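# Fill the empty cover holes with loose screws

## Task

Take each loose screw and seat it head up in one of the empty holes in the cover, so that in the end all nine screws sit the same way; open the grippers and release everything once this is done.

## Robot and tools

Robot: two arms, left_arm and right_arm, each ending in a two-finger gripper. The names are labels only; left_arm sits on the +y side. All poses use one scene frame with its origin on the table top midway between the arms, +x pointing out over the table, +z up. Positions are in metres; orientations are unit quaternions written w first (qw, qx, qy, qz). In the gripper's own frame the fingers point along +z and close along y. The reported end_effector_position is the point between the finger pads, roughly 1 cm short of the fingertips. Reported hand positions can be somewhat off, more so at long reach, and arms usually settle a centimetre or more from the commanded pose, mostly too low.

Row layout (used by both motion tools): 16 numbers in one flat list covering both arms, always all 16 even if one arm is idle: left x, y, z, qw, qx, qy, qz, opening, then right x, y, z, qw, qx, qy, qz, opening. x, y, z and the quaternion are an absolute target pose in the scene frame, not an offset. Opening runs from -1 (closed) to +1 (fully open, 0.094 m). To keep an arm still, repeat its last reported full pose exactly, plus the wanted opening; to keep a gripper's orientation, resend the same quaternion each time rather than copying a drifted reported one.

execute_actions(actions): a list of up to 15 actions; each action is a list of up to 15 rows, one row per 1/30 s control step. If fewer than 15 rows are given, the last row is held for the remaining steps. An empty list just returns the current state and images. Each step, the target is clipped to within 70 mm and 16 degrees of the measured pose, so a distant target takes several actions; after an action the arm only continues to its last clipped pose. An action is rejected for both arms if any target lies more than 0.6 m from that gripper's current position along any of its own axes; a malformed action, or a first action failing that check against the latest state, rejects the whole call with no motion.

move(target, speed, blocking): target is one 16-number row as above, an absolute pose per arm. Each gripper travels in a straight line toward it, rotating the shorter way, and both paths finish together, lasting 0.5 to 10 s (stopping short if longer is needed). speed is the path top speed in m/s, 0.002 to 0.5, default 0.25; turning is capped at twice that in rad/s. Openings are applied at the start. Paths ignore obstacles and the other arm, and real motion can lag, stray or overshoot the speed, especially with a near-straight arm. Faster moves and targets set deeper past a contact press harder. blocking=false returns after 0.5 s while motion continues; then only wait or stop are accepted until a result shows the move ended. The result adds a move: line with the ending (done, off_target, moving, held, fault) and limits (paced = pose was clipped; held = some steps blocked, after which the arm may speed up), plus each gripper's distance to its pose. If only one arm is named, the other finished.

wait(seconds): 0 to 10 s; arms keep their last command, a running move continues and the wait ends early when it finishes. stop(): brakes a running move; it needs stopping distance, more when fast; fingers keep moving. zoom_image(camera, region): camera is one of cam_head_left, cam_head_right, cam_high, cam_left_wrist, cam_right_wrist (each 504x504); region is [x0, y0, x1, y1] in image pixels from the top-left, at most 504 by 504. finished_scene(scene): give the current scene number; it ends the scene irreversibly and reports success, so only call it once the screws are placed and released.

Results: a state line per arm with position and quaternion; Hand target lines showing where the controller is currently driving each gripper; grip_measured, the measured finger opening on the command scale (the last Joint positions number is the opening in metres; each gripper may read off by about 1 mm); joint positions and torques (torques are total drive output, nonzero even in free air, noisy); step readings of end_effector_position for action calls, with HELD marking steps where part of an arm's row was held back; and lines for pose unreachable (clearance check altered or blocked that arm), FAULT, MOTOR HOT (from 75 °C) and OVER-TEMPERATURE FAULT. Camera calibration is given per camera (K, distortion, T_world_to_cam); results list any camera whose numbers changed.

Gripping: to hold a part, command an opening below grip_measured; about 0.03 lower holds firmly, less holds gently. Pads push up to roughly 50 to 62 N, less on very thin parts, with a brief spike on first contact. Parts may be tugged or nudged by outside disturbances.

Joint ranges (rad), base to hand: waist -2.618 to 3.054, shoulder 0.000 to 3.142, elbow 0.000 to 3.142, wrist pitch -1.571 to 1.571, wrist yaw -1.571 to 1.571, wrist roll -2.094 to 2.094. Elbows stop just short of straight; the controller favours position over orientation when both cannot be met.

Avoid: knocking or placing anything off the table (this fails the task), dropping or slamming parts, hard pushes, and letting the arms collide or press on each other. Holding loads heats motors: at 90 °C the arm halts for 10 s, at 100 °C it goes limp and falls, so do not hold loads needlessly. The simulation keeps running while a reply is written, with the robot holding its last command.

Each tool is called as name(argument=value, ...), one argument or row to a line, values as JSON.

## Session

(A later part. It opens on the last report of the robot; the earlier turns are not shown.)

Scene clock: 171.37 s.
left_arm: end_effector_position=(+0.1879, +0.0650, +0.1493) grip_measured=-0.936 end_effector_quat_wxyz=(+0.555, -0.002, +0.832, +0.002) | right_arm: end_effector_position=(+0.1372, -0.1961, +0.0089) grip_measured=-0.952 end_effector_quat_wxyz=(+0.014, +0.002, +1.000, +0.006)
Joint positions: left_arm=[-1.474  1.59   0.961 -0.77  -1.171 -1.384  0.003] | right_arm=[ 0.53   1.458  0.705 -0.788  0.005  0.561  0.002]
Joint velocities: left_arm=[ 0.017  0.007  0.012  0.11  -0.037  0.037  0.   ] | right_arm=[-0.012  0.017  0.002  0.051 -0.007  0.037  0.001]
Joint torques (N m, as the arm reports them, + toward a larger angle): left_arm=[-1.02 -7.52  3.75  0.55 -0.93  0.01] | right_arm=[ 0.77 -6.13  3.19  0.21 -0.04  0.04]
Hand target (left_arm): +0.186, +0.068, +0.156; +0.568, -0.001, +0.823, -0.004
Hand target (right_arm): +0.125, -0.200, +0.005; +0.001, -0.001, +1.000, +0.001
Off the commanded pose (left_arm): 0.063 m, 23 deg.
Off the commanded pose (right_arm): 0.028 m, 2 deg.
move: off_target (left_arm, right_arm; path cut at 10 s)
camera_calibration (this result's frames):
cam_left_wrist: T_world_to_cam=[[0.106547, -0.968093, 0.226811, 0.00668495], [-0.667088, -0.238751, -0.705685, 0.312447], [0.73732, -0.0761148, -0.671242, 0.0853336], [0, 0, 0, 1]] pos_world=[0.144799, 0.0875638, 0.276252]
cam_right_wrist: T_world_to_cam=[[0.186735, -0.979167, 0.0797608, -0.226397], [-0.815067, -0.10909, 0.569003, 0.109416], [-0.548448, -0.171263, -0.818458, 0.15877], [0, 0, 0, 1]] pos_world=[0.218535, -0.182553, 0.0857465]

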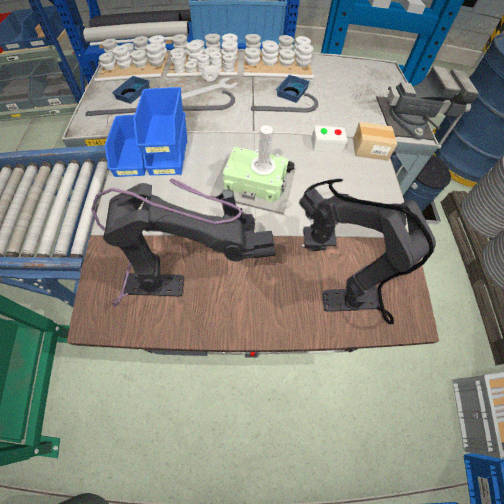

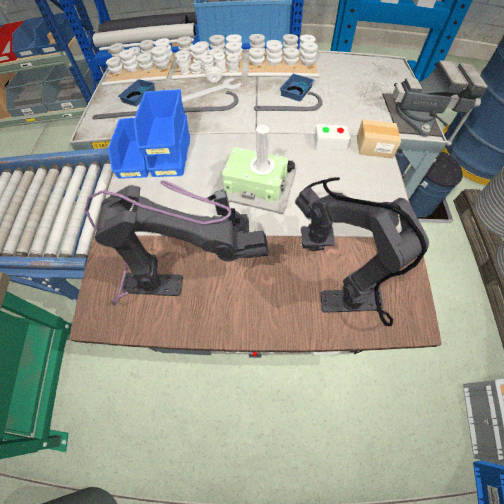

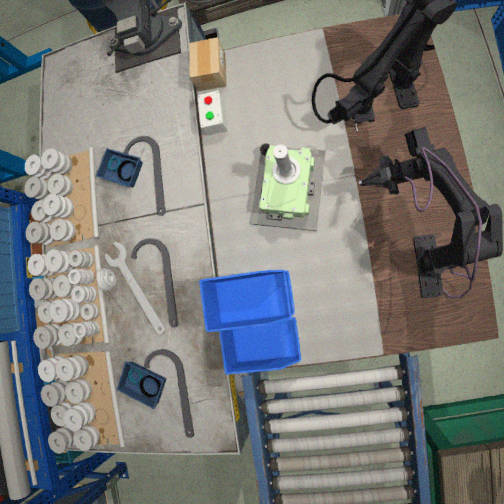

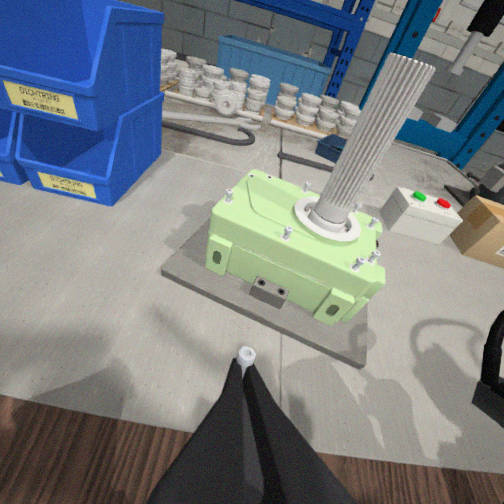

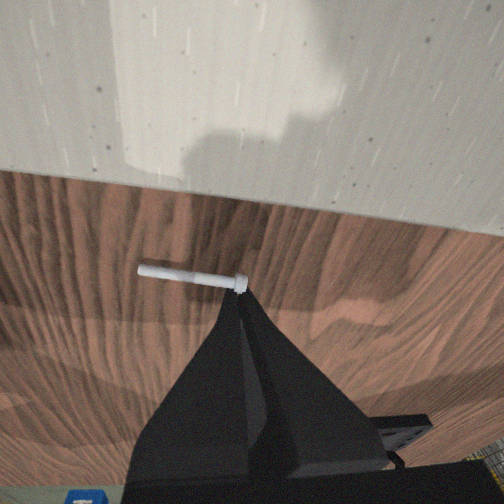

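move(
  target=[0.42,0.17,0.2,0.612,0.354,0.612,-0.354,-1, 0.13,-0.08,0.006,0,0,1,0,-1],
  speed=0.15,
)

move(
  target=[0.488,0.061,0.17,0.612,0.354,0.612,-0.354,-1, 0.13,-0.08,0.006,0,0,1,0,-0.6],
  speed=0.15,
)

move(
  target=[0.488,0.061,0.17,0.612,0.354,0.612,-0.354,-1, 0.12,-0.09,0.1,0,0,1,0,-0.6],
  speed=0.15,
)

move(
  target=[0.488,0.061,0.17,0.612,0.354,0.612,-0.354,-1, 0.25,0.03,0.2,0.707,0,0.707,0,-1],
)

Scene clock: 175.93 s.
left_arm: end_effector_position=(+0.4134, +0.1660, +0.1924) grip_measured=-0.936 end_effector_quat_wxyz=(+0.605, +0.349, +0.623, -0.352) | right_arm: end_effector_position=(+0.1329, -0.0848, +0.0099) grip_measured=-0.952 end_effector_quat_wxyz=(+0.008, +0.003, +1.000, +0.003)
Joint positions: left_arm=[-0.028  1.775  0.748  0.991  0.991  0.016  0.003] | right_arm=[ 0.873  1.741  1.002 -0.819  0.009  0.906  0.002]
Joint velocities: left_arm=[-0.017  0.012  0.007  0.022  0.051 -0.022 -0.001] | right_arm=[ 0.002 -0.007  0.007 -0.037  0.022 -0.037 -0.   ]
Joint torques (N m, as the arm reports them, + toward a larger angle): left_arm=[ 0.76 -6.34  6.99  1.78  0.16 -0.11] | right_arm=[ 0.65 -5.59  7.04  0.25 -0.09  0.05]
Hand target (left_arm): +0.419, +0.168, +0.200; +0.612, +0.353, +0.614, -0.352
Hand target (right_arm): +0.130, -0.080, +0.006; -0.002, +0.000, +1.000, -0.001
Off the commanded pose (left_arm): 0.011 m, 2 deg.
Off the commanded pose (right_arm): 0.007 m, 1 deg.
move: off_target (left_arm)
camera_calibration (this result's frames):
cam_left_wrist: T_world_to_cam=[[-0.82513, -0.499921, 0.263134, 0.371083], [-0.399628, 0.187278, -0.897343, 0.373012], [0.399321, -0.84558, -0.354311, 0.162089], [0, 0, 0, 1]] pos_world=[0.390532, 0.252715, 0.294505]
cam_right_wrist: T_world_to_cam=[[0.185908, -0.978964, 0.0840668, -0.116596], [-0.807915, -0.103609, 0.58012, 0.116889], [-0.559207, -0.175768, -0.810181, 0.17725], [0, 0, 0, 1]] pos_world=[0.215232, -0.0708775, 0.0855968]

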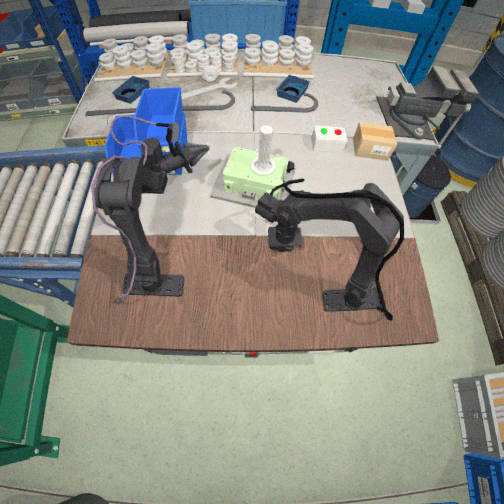

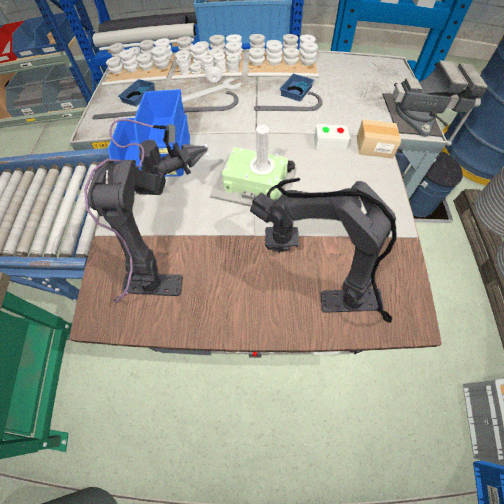

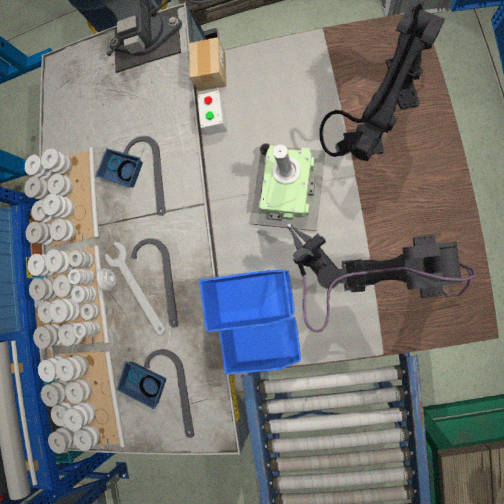

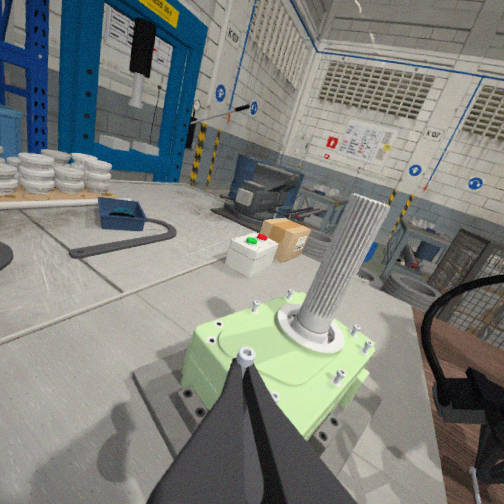

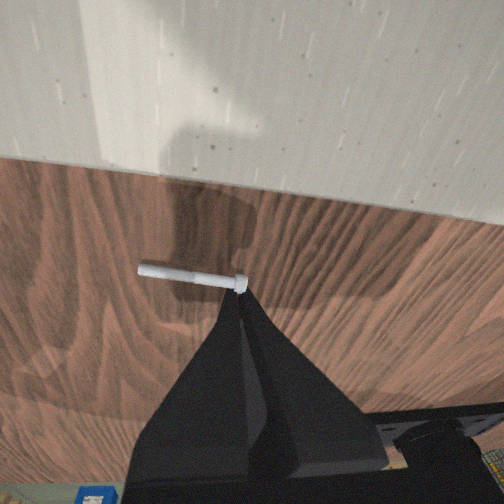

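Scene clock: 177.27 s.
left_arm: end_effector_position=(+0.4822, +0.0646, +0.1663) grip_measured=-0.936 end_effector_quat_wxyz=(+0.609, +0.358, +0.612, -0.355) | right_arm: end_effector_position=(+0.1327, -0.0850, +0.0099) grip_measured=-0.602 end_effector_quat_wxyz=(+0.007, +0.004, +1.000, +0.002)
Joint positions: left_arm=[-0.265  2.121  1.11   1.003  0.772  0.007  0.003] | right_arm=[ 0.873  1.741  1.002 -0.82   0.009  0.908  0.019]
Joint velocities: left_arm=[ 0.002  0.002 -0.012 -0.066  0.037 -0.081 -0.   ] | right_arm=[ 0.012  0.022 -0.012 -0.022  0.007 -0.037  0.   ]
Joint torques (N m, as the arm reports them, + toward a larger angle): left_arm=[-0.49 -9.37  7.13  1.66 -0.14 -0.09] | right_arm=[ 0.82 -5.8   6.76  0.3  -0.07  0.05]
Hand target (left_arm): +0.488, +0.061, +0.171; +0.612, +0.353, +0.612, -0.354
Hand target (right_arm): +0.130, -0.080, +0.006; +0.000, +0.000, +1.000, +0.000
Off the commanded pose (left_arm): 0.008 m, 1 deg.
Off the commanded pose (right_arm): 0.007 m, 1 deg.
move: done
camera_calibration (this result's frames):
cam_left_wrist: T_world_to_cam=[[-0.83979, -0.483375, 0.247187, 0.392697], [-0.376642, 0.190797, -0.906497, 0.386334], [0.391015, -0.854368, -0.342289, 0.0422731], [0, 0, 0, 1]] pos_world=[0.458763, 0.152225, 0.267611]
cam_right_wrist: T_world_to_cam=[[0.184102, -0.979244, 0.0847836, -0.116572], [-0.807693, -0.101564, 0.58079, 0.116863], [-0.560124, -0.175404, -0.809626, 0.177256], [0, 0, 0, 1]] pos_world=[0.215136, -0.0711921, 0.085522]

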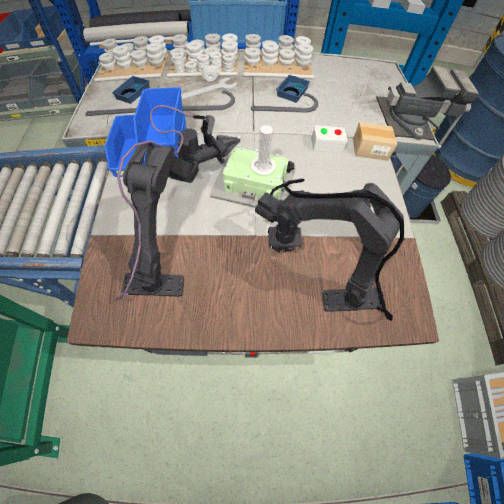

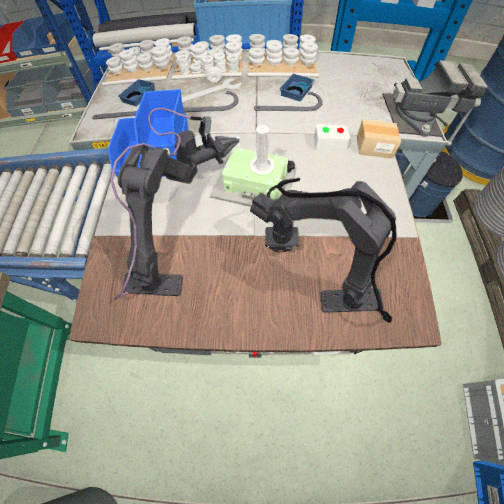

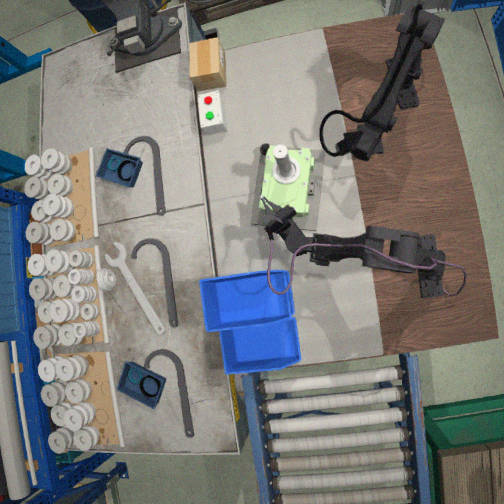

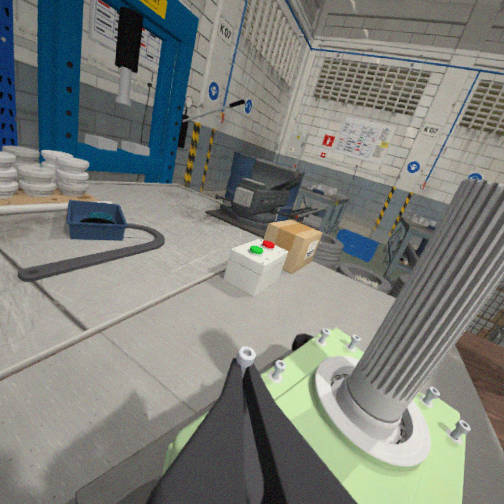

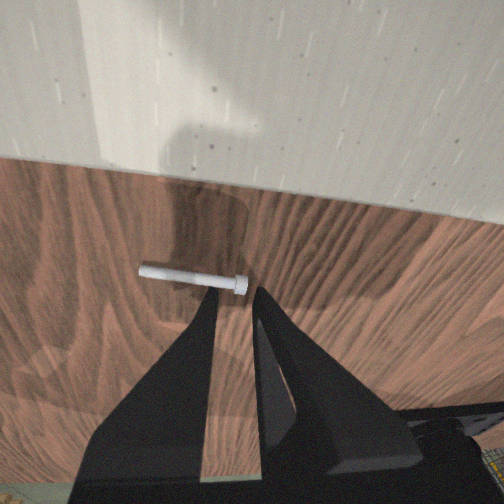

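Scene clock: 178.53 s.
left_arm: end_effector_position=(+0.4825, +0.0648, +0.1663) grip_measured=-0.936 end_effector_quat_wxyz=(+0.610, +0.357, +0.613, -0.354) | right_arm: end_effector_position=(+0.1204, -0.0938, +0.0894) grip_measured=-0.602 end_effector_quat_wxyz=(-0.008, +0.002, +1.000, -0.012)
Joint positions: left_arm=[-0.265  2.121  1.11   1.003  0.77   0.007  0.003] | right_arm=[ 0.883  1.623  1.205 -1.182  0.001  0.915  0.019]
Joint velocities: left_arm=[ 0.012 -0.007  0.007 -0.007  0.066 -0.007 -0.001] | right_arm=[ 0.002  0.002 -0.007 -0.051  0.007  0.007 -0.001]
Joint torques (N m, as the arm reports them, + toward a larger angle): left_arm=[-0.57 -9.25  7.11  1.68 -0.15 -0.09] | right_arm=[ 0.63 -9.07  7.68  0.11 -0.01  0.06]
Hand target (left_arm): +0.488, +0.061, +0.170; +0.612, +0.354, +0.612, -0.354
Hand target (right_arm): +0.120, -0.090, +0.100; -0.000, +0.000, +1.000, -0.000
Off the commanded pose (left_arm): 0.008 m, 0 deg.
Off the commanded pose (right_arm): 0.011 m, 2 deg.
move: off_target (right_arm)
camera_calibration (this result's frames):
cam_left_wrist: T_world_to_cam=[[-0.838868, -0.484979, 0.247176, 0.392687], [-0.377002, 0.190091, -0.906496, 0.38663], [0.392646, -0.853616, -0.342299, 0.0414666], [0, 0, 0, 1]] pos_world=[0.458891, 0.152347, 0.26761]
cam_right_wrist: T_world_to_cam=[[0.190036, -0.976066, 0.105744, -0.131951], [-0.788584, -0.0875943, 0.608657, 0.0564414], [-0.584827, -0.199055, -0.786355, 0.23186], [0, 0, 0, 1]] pos_world=[0.205182, -0.0776956, 0.161924]

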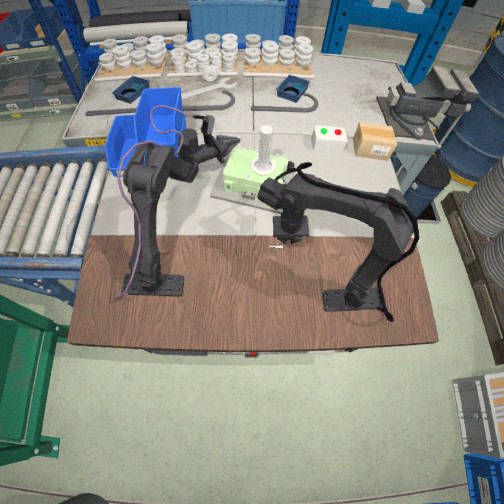

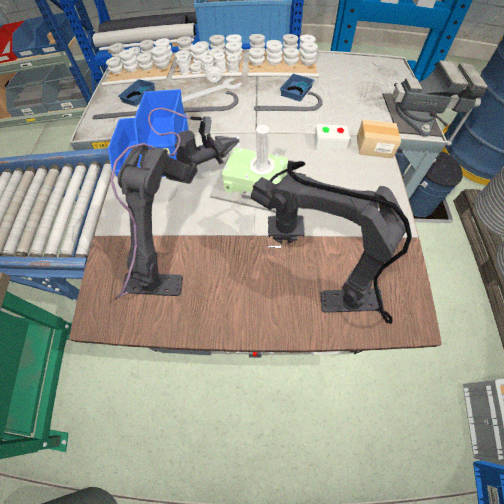

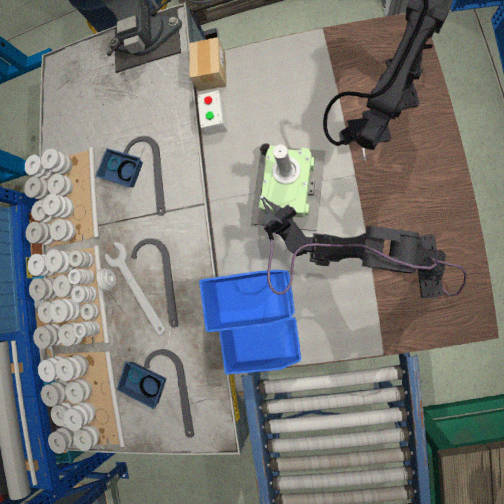

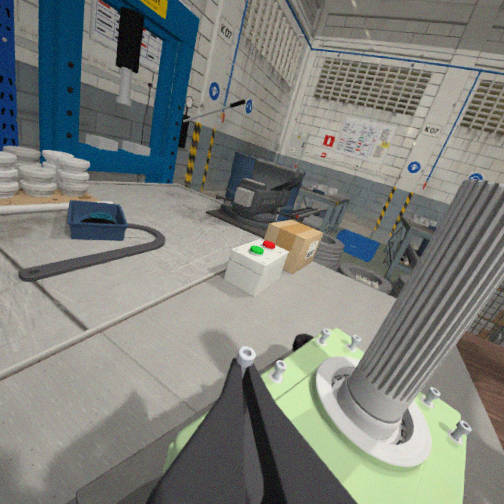

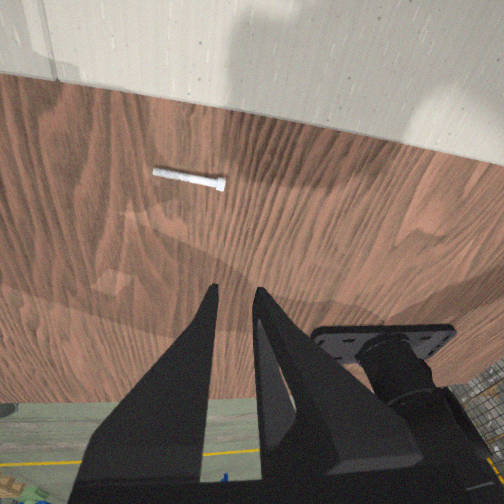

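Scene clock: 182.90 s.
left_arm: end_effector_position=(+0.4825, +0.0648, +0.1663) grip_measured=-0.936 end_effector_quat_wxyz=(+0.610, +0.357, +0.613, -0.354) | right_arm: end_effector_position=(+0.2489, +0.0303, +0.2137) grip_measured=-0.984 end_effector_quat_wxyz=(+0.713, +0.007, +0.701, +0.015)
Joint positions: left_arm=[-0.265  2.121  1.11   1.003  0.77   0.007  0.003] | right_arm=[ 1.206  1.869  0.921  1.     1.222 -0.019  0.001]
Joint velocities: left_arm=[-0.002  0.012  0.017  0.037  0.022 -0.066 -0.   ] | right_arm=[ 0.002  0.022 -0.007 -0.037 -0.007  0.007 -0.002]
Joint torques (N m, as the arm reports them, + toward a larger angle): left_arm=[-0.55 -9.27  7.13  1.68 -0.14 -0.08] | right_arm=[-0.57 -7.89  4.86  1.45 -0.08 -0.07]
Hand target (left_arm): +0.488, +0.061, +0.170; +0.612, +0.354, +0.612, -0.354
Hand target (right_arm): +0.252, +0.028, +0.201; +0.710, -0.006, +0.705, +0.001
Off the commanded pose (left_arm): 0.008 m, 0 deg.
Off the commanded pose (right_arm): 0.014 m, 2 deg.
move: off_target (right_arm)
camera_calibration (this result's frames):
cam_left_wrist: T_world_to_cam=[[-0.838868, -0.484979, 0.247176, 0.392687], [-0.377002, 0.190091, -0.906496, 0.38663], [0.392646, -0.853616, -0.342299, 0.0414666], [0, 0, 0, 1]] pos_world=[0.458891, 0.152347, 0.26761]
cam_right_wrist: T_world_to_cam=[[-0.0779901, -0.983749, 0.161726, 0.00663172], [-0.578106, -0.0875367, -0.811253, 0.343959], [0.812226, -0.156765, -0.561884, 0.032531], [0, 0, 0, 1]] pos_world=[0.172939, 0.0417327, 0.296243]

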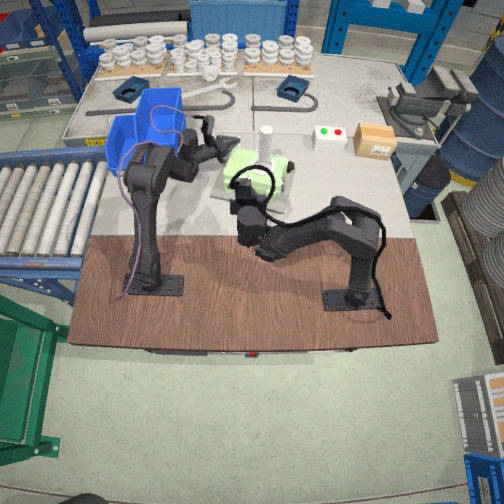

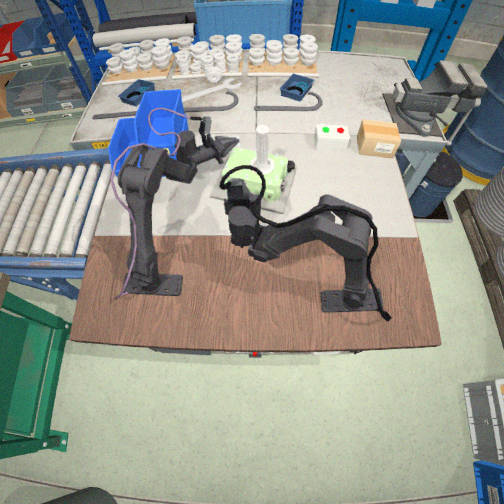

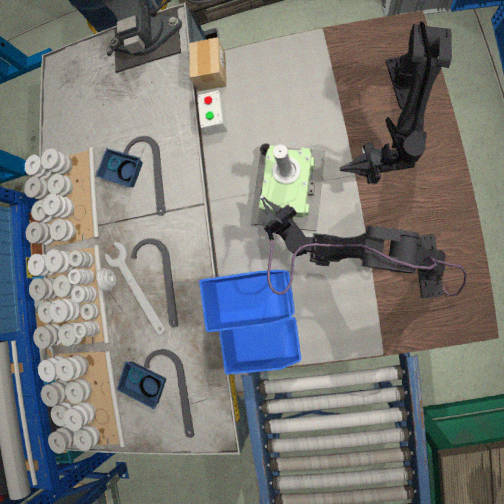

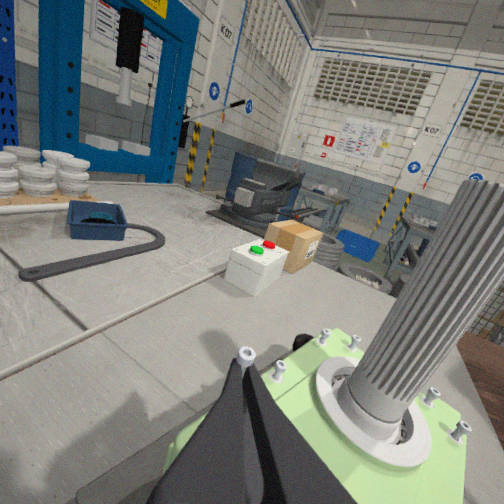

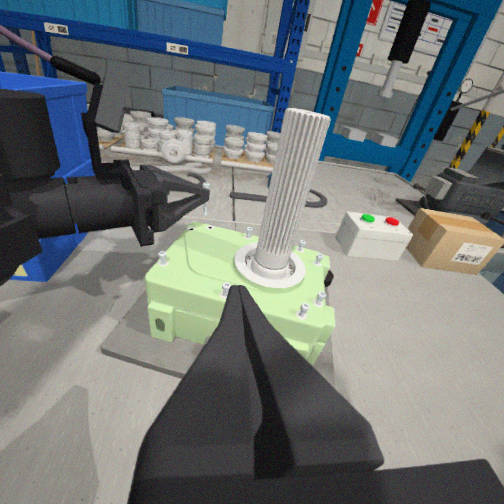

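move(
  target=[0.488,0.056,0.145,0.612,0.354,0.612,-0.354,-1, 0.25,0.03,0.2,0.707,0,0.707,0,-1],
  speed=0.04,
)

zoom_image(
  camera="cam_right_wrist",
  region=[160,180,260,260],
)

Scene clock: 183.87 s.
left_arm: end_effector_position=(+0.4853, +0.0623, +0.1436) grip_measured=-0.936 end_effector_quat_wxyz=(+0.609, +0.355, +0.615, -0.353) | right_arm: end_effector_position=(+0.2488, +0.0296, +0.2129) grip_measured=-0.984 end_effector_quat_wxyz=(+0.712, +0.010, +0.701, +0.016)
Joint positions: left_arm=[-0.271  2.19   1.11   1.068  0.759  0.007  0.003] | right_arm=[ 1.206  1.869  0.921  0.995  1.226 -0.007  0.001]
Joint velocities: left_arm=[ 0.002  0.022 -0.002  0.037 -0.051 -0.081  0.001] | right_arm=[-0.012  0.012  0.002  0.007  0.051  0.007 -0.   ]
Joint torques (N m, as the arm reports them, + toward a larger angle): left_arm=[-1.07 -9.19  6.34  1.81 -0.14 -0.08] | right_arm=[-0.04 -7.84  5.77  1.16  0.04  0.03]
Hand target (left_arm): +0.488, +0.056, +0.145; +0.612, +0.354, +0.612, -0.354
Hand target (right_arm): +0.250, +0.030, +0.200; +0.707, -0.000, +0.707, +0.000
Off the commanded pose (left_arm): 0.007 m, 0 deg.
Off the commanded pose (right_arm): 0.013 m, 2 deg.
move: off_target (right_arm)
camera_calibration (this result's frames):
cam_left_wrist: T_world_to_cam=[[-0.835093, -0.490017, 0.250005, 0.397486], [-0.381672, 0.18882, -0.904806, 0.369593], [0.396165, -0.851017, -0.344708, 0.0289445], [0, 0, 0, 1]] pos_world=[0.461534, 0.14962, 0.245014]
cam_right_wrist: T_world_to_cam=[[-0.0812218, -0.984546, 0.155153, 0.00829294], [-0.580072, -0.079893, -0.810638, 0.343376], [0.810506, -0.155841, -0.564618, 0.0329542], [0, 0, 0, 1]] pos_world=[0.173146, 0.0407337, 0.295673]

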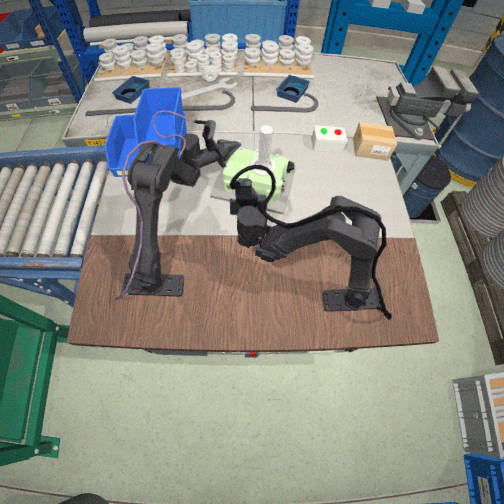

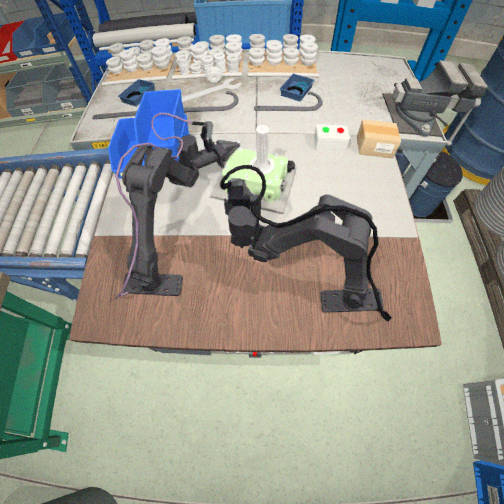

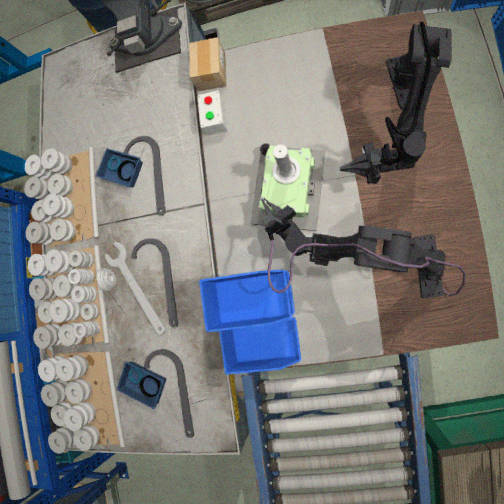

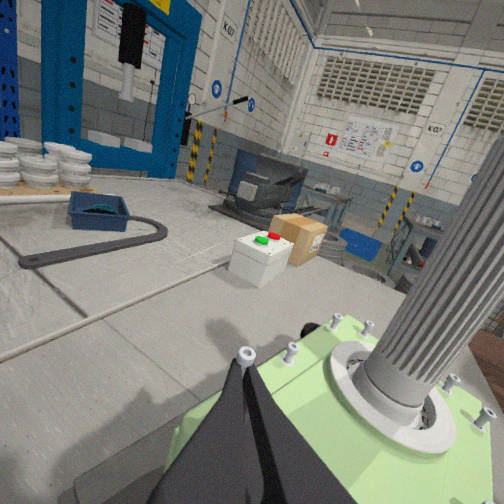

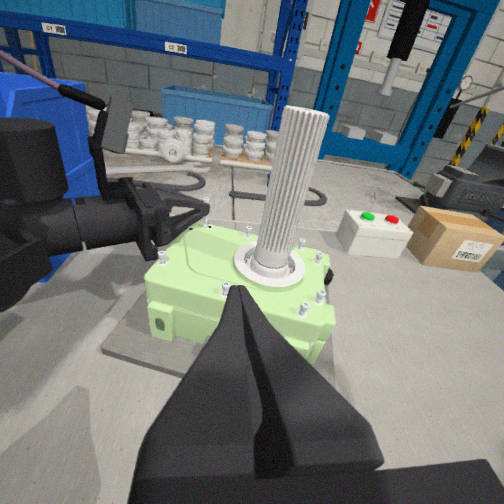

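Region (160, 180, 260, 260) of cam_right_wrist's 504x504 image, scaled by 5.040, with more detail than that image has; it fills the top 403 rows of this view, and the rest is white.

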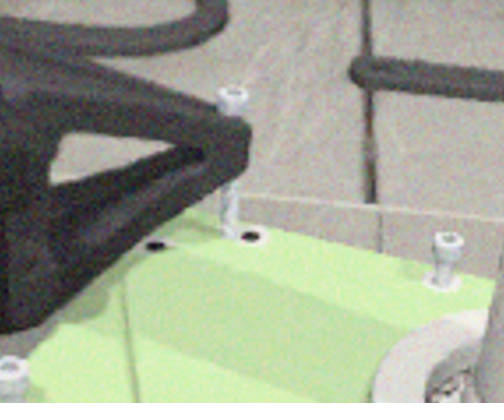

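move(
  target=[0.488,0.050,0.145,0.612,0.354,0.612,-0.354,-1, 0.25,0.03,0.2,0.707,0,0.707,0,-1],
  speed=0.02,
)

zoom_image(
  camera="cam_right_wrist",
  region=[160,180,260,260],
)

Scene clock: 185.20 s.
left_arm: end_effector_position=(+0.4860, +0.0606, +0.1439) grip_measured=-0.936 end_effector_quat_wxyz=(+0.612, +0.352, +0.616, -0.350) | right_arm: end_effector_position=(+0.2489, +0.0296, +0.2127) grip_measured=-0.984 end_effector_quat_wxyz=(+0.712, +0.010, +0.702, +0.015)
Joint positions: left_arm=[-0.277  2.19   1.11   1.07   0.742  0.005  0.003] | right_arm=[ 1.206  1.869  0.921  0.993  1.226 -0.006  0.001]
Joint velocities: left_arm=[-0.002 -0.022 -0.017 -0.051  0.037 -0.022  0.   ] | right_arm=[-0.002  0.002 -0.002  0.022 -0.066 -0.081 -0.001]
Joint torques (N m, as the arm reports them, + toward a larger angle): left_arm=[-1.69 -8.94  6.92  1.79 -0.11 -0.07] | right_arm=[-0.05 -7.85  5.82  1.23  0.03  0.05]
Hand target (left_arm): +0.488, +0.050, +0.145; +0.612, +0.354, +0.612, -0.354
Hand target (right_arm): +0.250, +0.030, +0.200; +0.707, -0.000, +0.707, -0.000
Off the commanded pose (left_arm): 0.011 m, 1 deg.
Off the commanded pose (right_arm): 0.013 m, 2 deg.
move: off_target (left_arm, right_arm)
camera_calibration (this result's frames):
cam_left_wrist: T_world_to_cam=[[-0.830327, -0.497998, 0.250108, 0.39537], [-0.383017, 0.183983, -0.905234, 0.371538], [0.404789, -0.847436, -0.343508, 0.0227609], [0, 0, 0, 1]] pos_world=[0.461378, 0.147825, 0.245262]
cam_right_wrist: T_world_to_cam=[[-0.0814975, -0.984471, 0.155481, 0.00826231], [-0.58053, -0.0799171, -0.810308, 0.343254], [0.81015, -0.1563, -0.565002, 0.0330117], [0, 0, 0, 1]] pos_world=[0.173198, 0.0407256, 0.295508]

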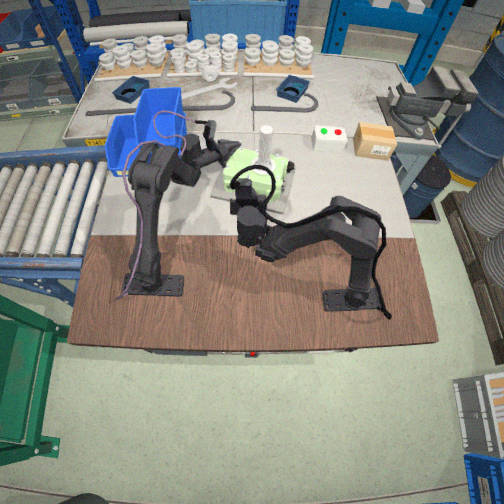

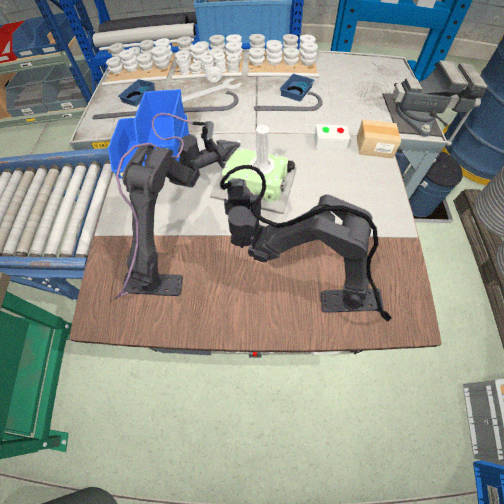

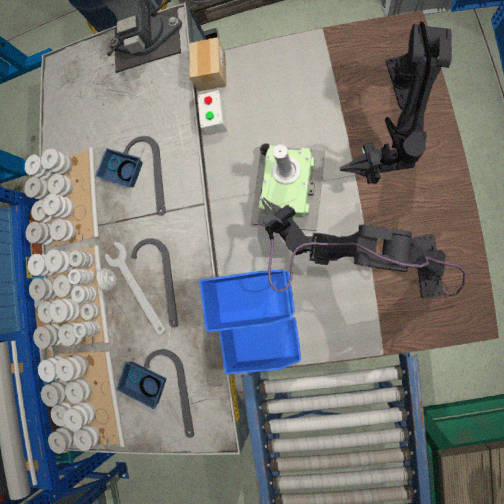

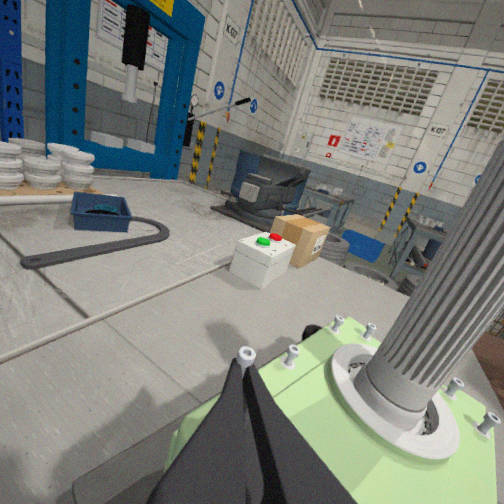

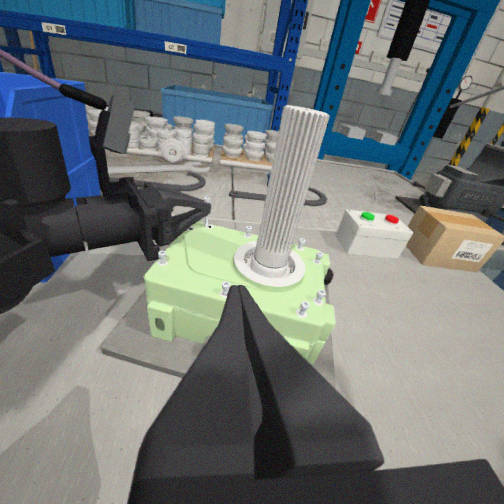

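Region (160, 180, 260, 260) of cam_right_wrist's 504x504 image, scaled by 5.040, with more detail than that image has; it fills the top 403 rows of this view, and the rest is white.

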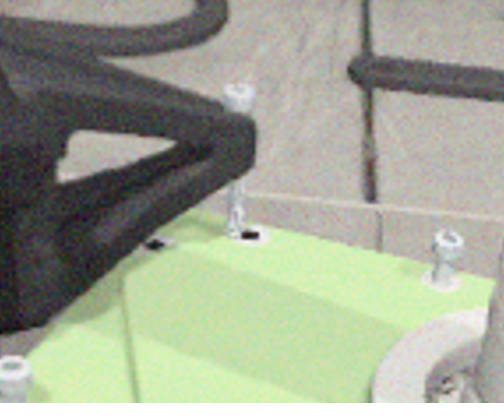

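Friction from contact; lighten slightly.

move(
  target=[0.488,0.048,0.15,0.612,0.354,0.612,-0.354,-1, 0.25,0.03,0.2,0.707,0,0.707,0,-1],
  speed=0.02,
)

zoom_image(
  camera="cam_right_wrist",
  region=[160,180,260,260],
)

Scene clock: 186.70 s.
left_arm: end_effector_position=(+0.4877, +0.0590, +0.1452) grip_measured=-0.936 end_effector_quat_wxyz=(+0.613, +0.349, +0.617, -0.348) | right_arm: end_effector_position=(+0.2489, +0.0295, +0.2127) grip_measured=-0.984 end_effector_quat_wxyz=(+0.712, +0.011, +0.702, +0.015)
Joint positions: left_arm=[-0.282  2.19   1.117  1.065  0.73   0.005  0.003] | right_arm=[ 1.206  1.869  0.921  0.993  1.227 -0.005  0.001]
Joint velocities: left_arm=[-0.007 -0.007 -0.012  0.022 -0.007 -0.022  0.001] | right_arm=[-0.007 -0.027 -0.002 -0.007  0.037 -0.095 -0.001]
Joint torques (N m, as the arm reports them, + toward a larger angle): left_arm=[-1.68 -9.86  6.86  1.69 -0.01 -0.06] | right_arm=[-0.07 -7.85  5.81  1.21  0.04  0.06]
Hand target (left_arm): +0.487, +0.048, +0.150; +0.612, +0.354, +0.612, -0.354
Hand target (right_arm): +0.250, +0.030, +0.200; +0.707, +0.000, +0.707, +0.000
Off the commanded pose (left_arm): 0.012 m, 1 deg.
Off the commanded pose (right_arm): 0.013 m, 2 deg.
move: off_target (left_arm, right_arm)
camera_calibration (this result's frames):
cam_left_wrist: T_world_to_cam=[[-0.826895, -0.5039, 0.249659, 0.394349], [-0.383616, 0.180819, -0.905617, 0.374209], [0.411197, -0.844624, -0.342823, 0.017741], [0, 0, 0, 1]] pos_world=[0.462343, 0.146032, 0.24652]
cam_right_wrist: T_world_to_cam=[[-0.0818642, -0.984501, 0.155102, 0.00836874], [-0.580575, -0.0793856, -0.810328, 0.343246], [0.810081, -0.156385, -0.565077, 0.0330349], [0, 0, 0, 1]] pos_world=[0.173204, 0.040654, 0.295511]

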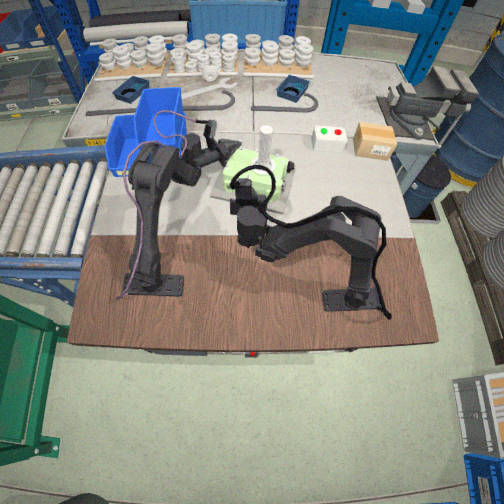

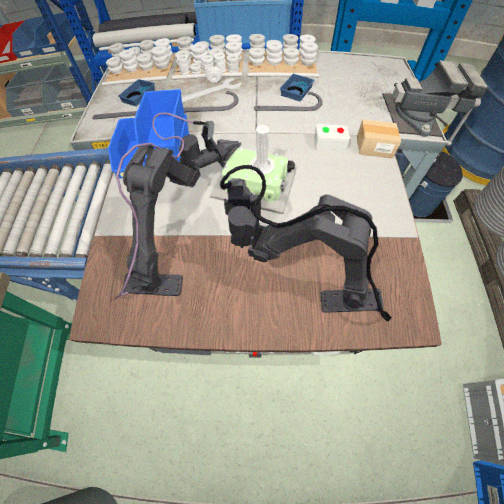

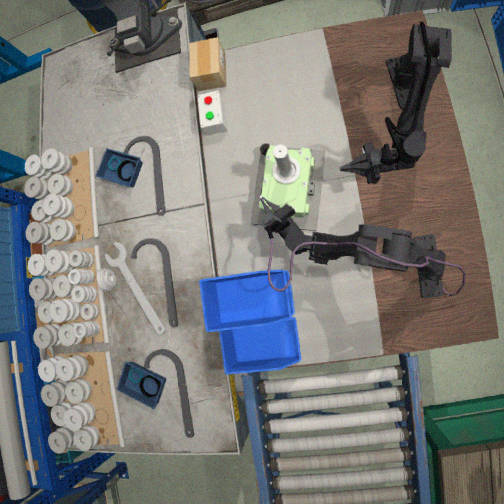

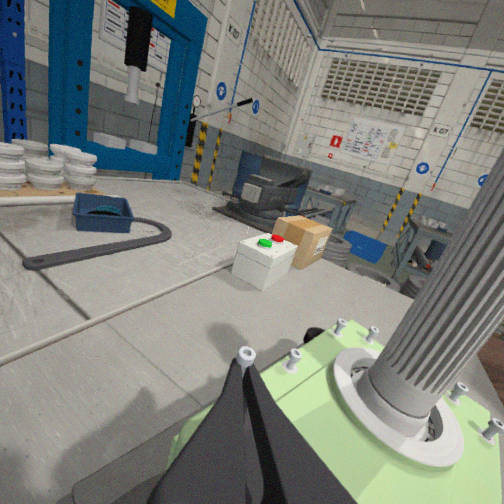

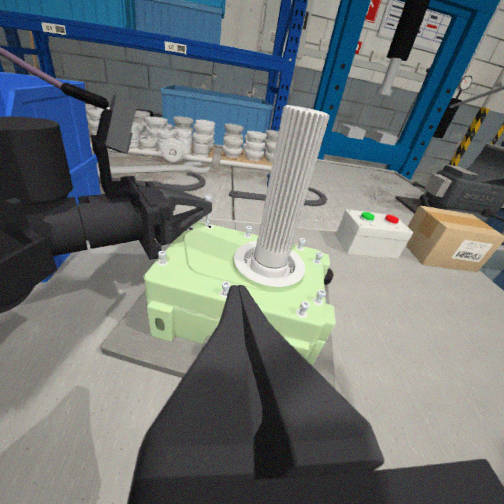

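Region (160, 180, 260, 260) of cam_right_wrist's 504x504 image, scaled by 5.040, with more detail than that image has; it fills the top 403 rows of this view, and the rest is white.

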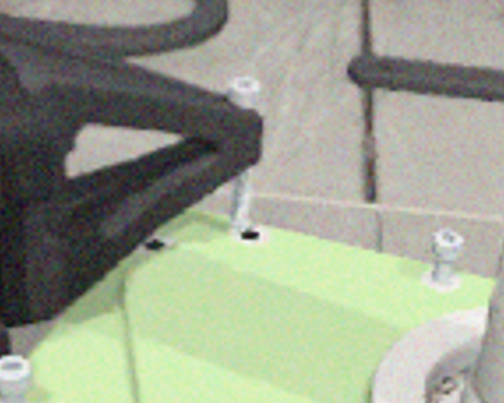

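move(
  target=[0.482,0.044,0.146,0.612,0.354,0.612,-0.354,-1, 0.25,0.03,0.2,0.707,0,0.707,0,-1],
  speed=0.02,
)

zoom_image(
  camera="cam_right_wrist",
  region=[160,180,260,260],
)

Scene clock: 188.03 s.
left_arm: end_effector_position=(+0.4895, +0.0583, +0.1454) grip_measured=-0.936 end_effector_quat_wxyz=(+0.616, +0.345, +0.620, -0.343) | right_arm: end_effector_position=(+0.2489, +0.0295, +0.2127) grip_measured=-0.984 end_effector_quat_wxyz=(+0.712, +0.011, +0.702, +0.015)
Joint positions: left_arm=[-0.288  2.19   1.117  1.065  0.71   0.005  0.003] | right_arm=[ 1.206  1.869  0.921  0.993  1.227 -0.005  0.001]
Joint velocities: left_arm=[-0.002  0.007 -0.007 -0.037 -0.007 -0.007 -0.   ] | right_arm=[0.017 0.002 0.007 0.022 0.007 0.037 0.   ]
Joint torques (N m, as the arm reports them, + toward a larger angle): left_arm=[-2.34 -9.84  5.19  1.92  0.07 -0.06] | right_arm=[-0.06 -7.82  5.8   1.2   0.03  0.05]
Hand target (left_arm): +0.482, +0.044, +0.146; +0.612, +0.354, +0.612, -0.354
Hand target (right_arm): +0.250, +0.030, +0.200; +0.707, -0.000, +0.707, +0.000
Off the commanded pose (left_arm): 0.016 m, 2 deg.
Off the commanded pose (right_arm): 0.013 m, 2 deg.
move: off_target (left_arm, right_arm)
camera_calibration (this result's frames):
cam_left_wrist: T_world_to_cam=[[-0.819305, -0.516442, 0.249052, 0.392479], [-0.385625, 0.17489, -0.905929, 0.376561], [0.424303, -0.838273, -0.342441, 0.00965227], [0, 0, 0, 1]] pos_world=[0.462676, 0.144928, 0.246694]
cam_right_wrist: T_world_to_cam=[[-0.0818642, -0.984501, 0.155102, 0.00836874], [-0.580575, -0.0793856, -0.810328, 0.343246], [0.810081, -0.156385, -0.565077, 0.0330349], [0, 0, 0, 1]] pos_world=[0.173204, 0.040654, 0.295511]

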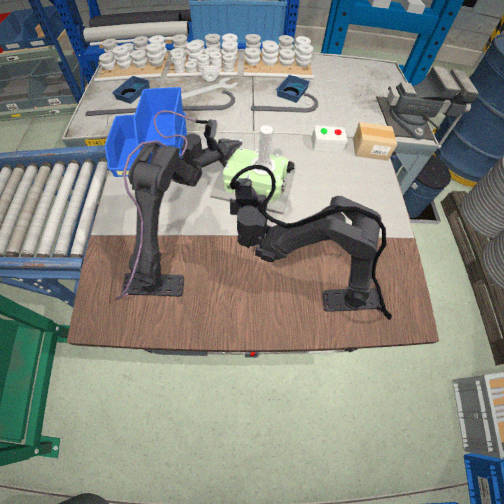

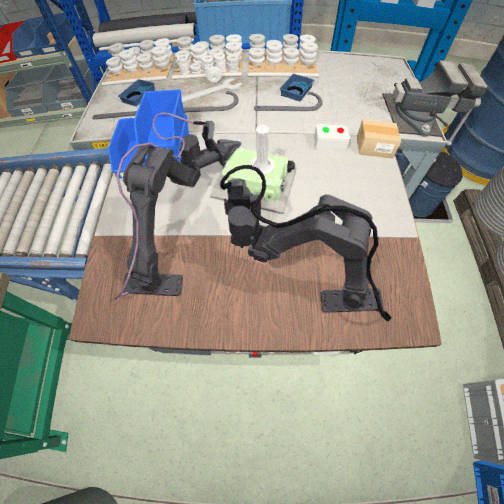

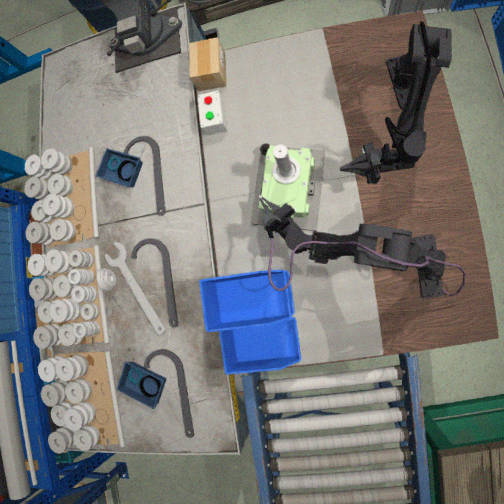

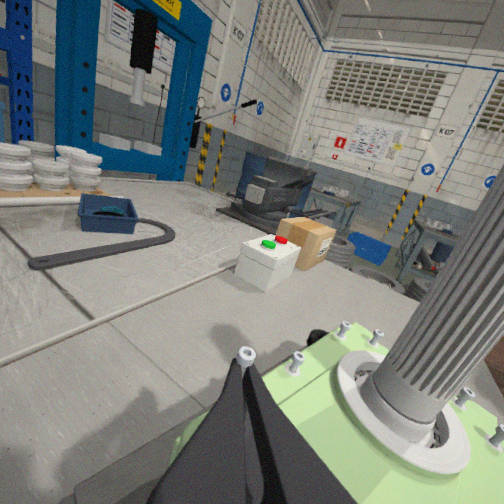

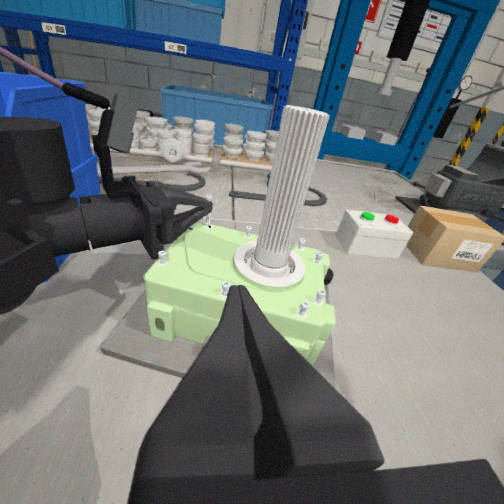

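Region (160, 180, 260, 260) of cam_right_wrist's 504x504 image, scaled by 5.040, with more detail than that image has; it fills the top 403 rows of this view, and the rest is white.

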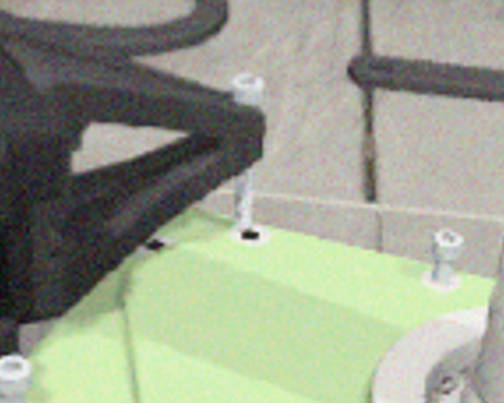

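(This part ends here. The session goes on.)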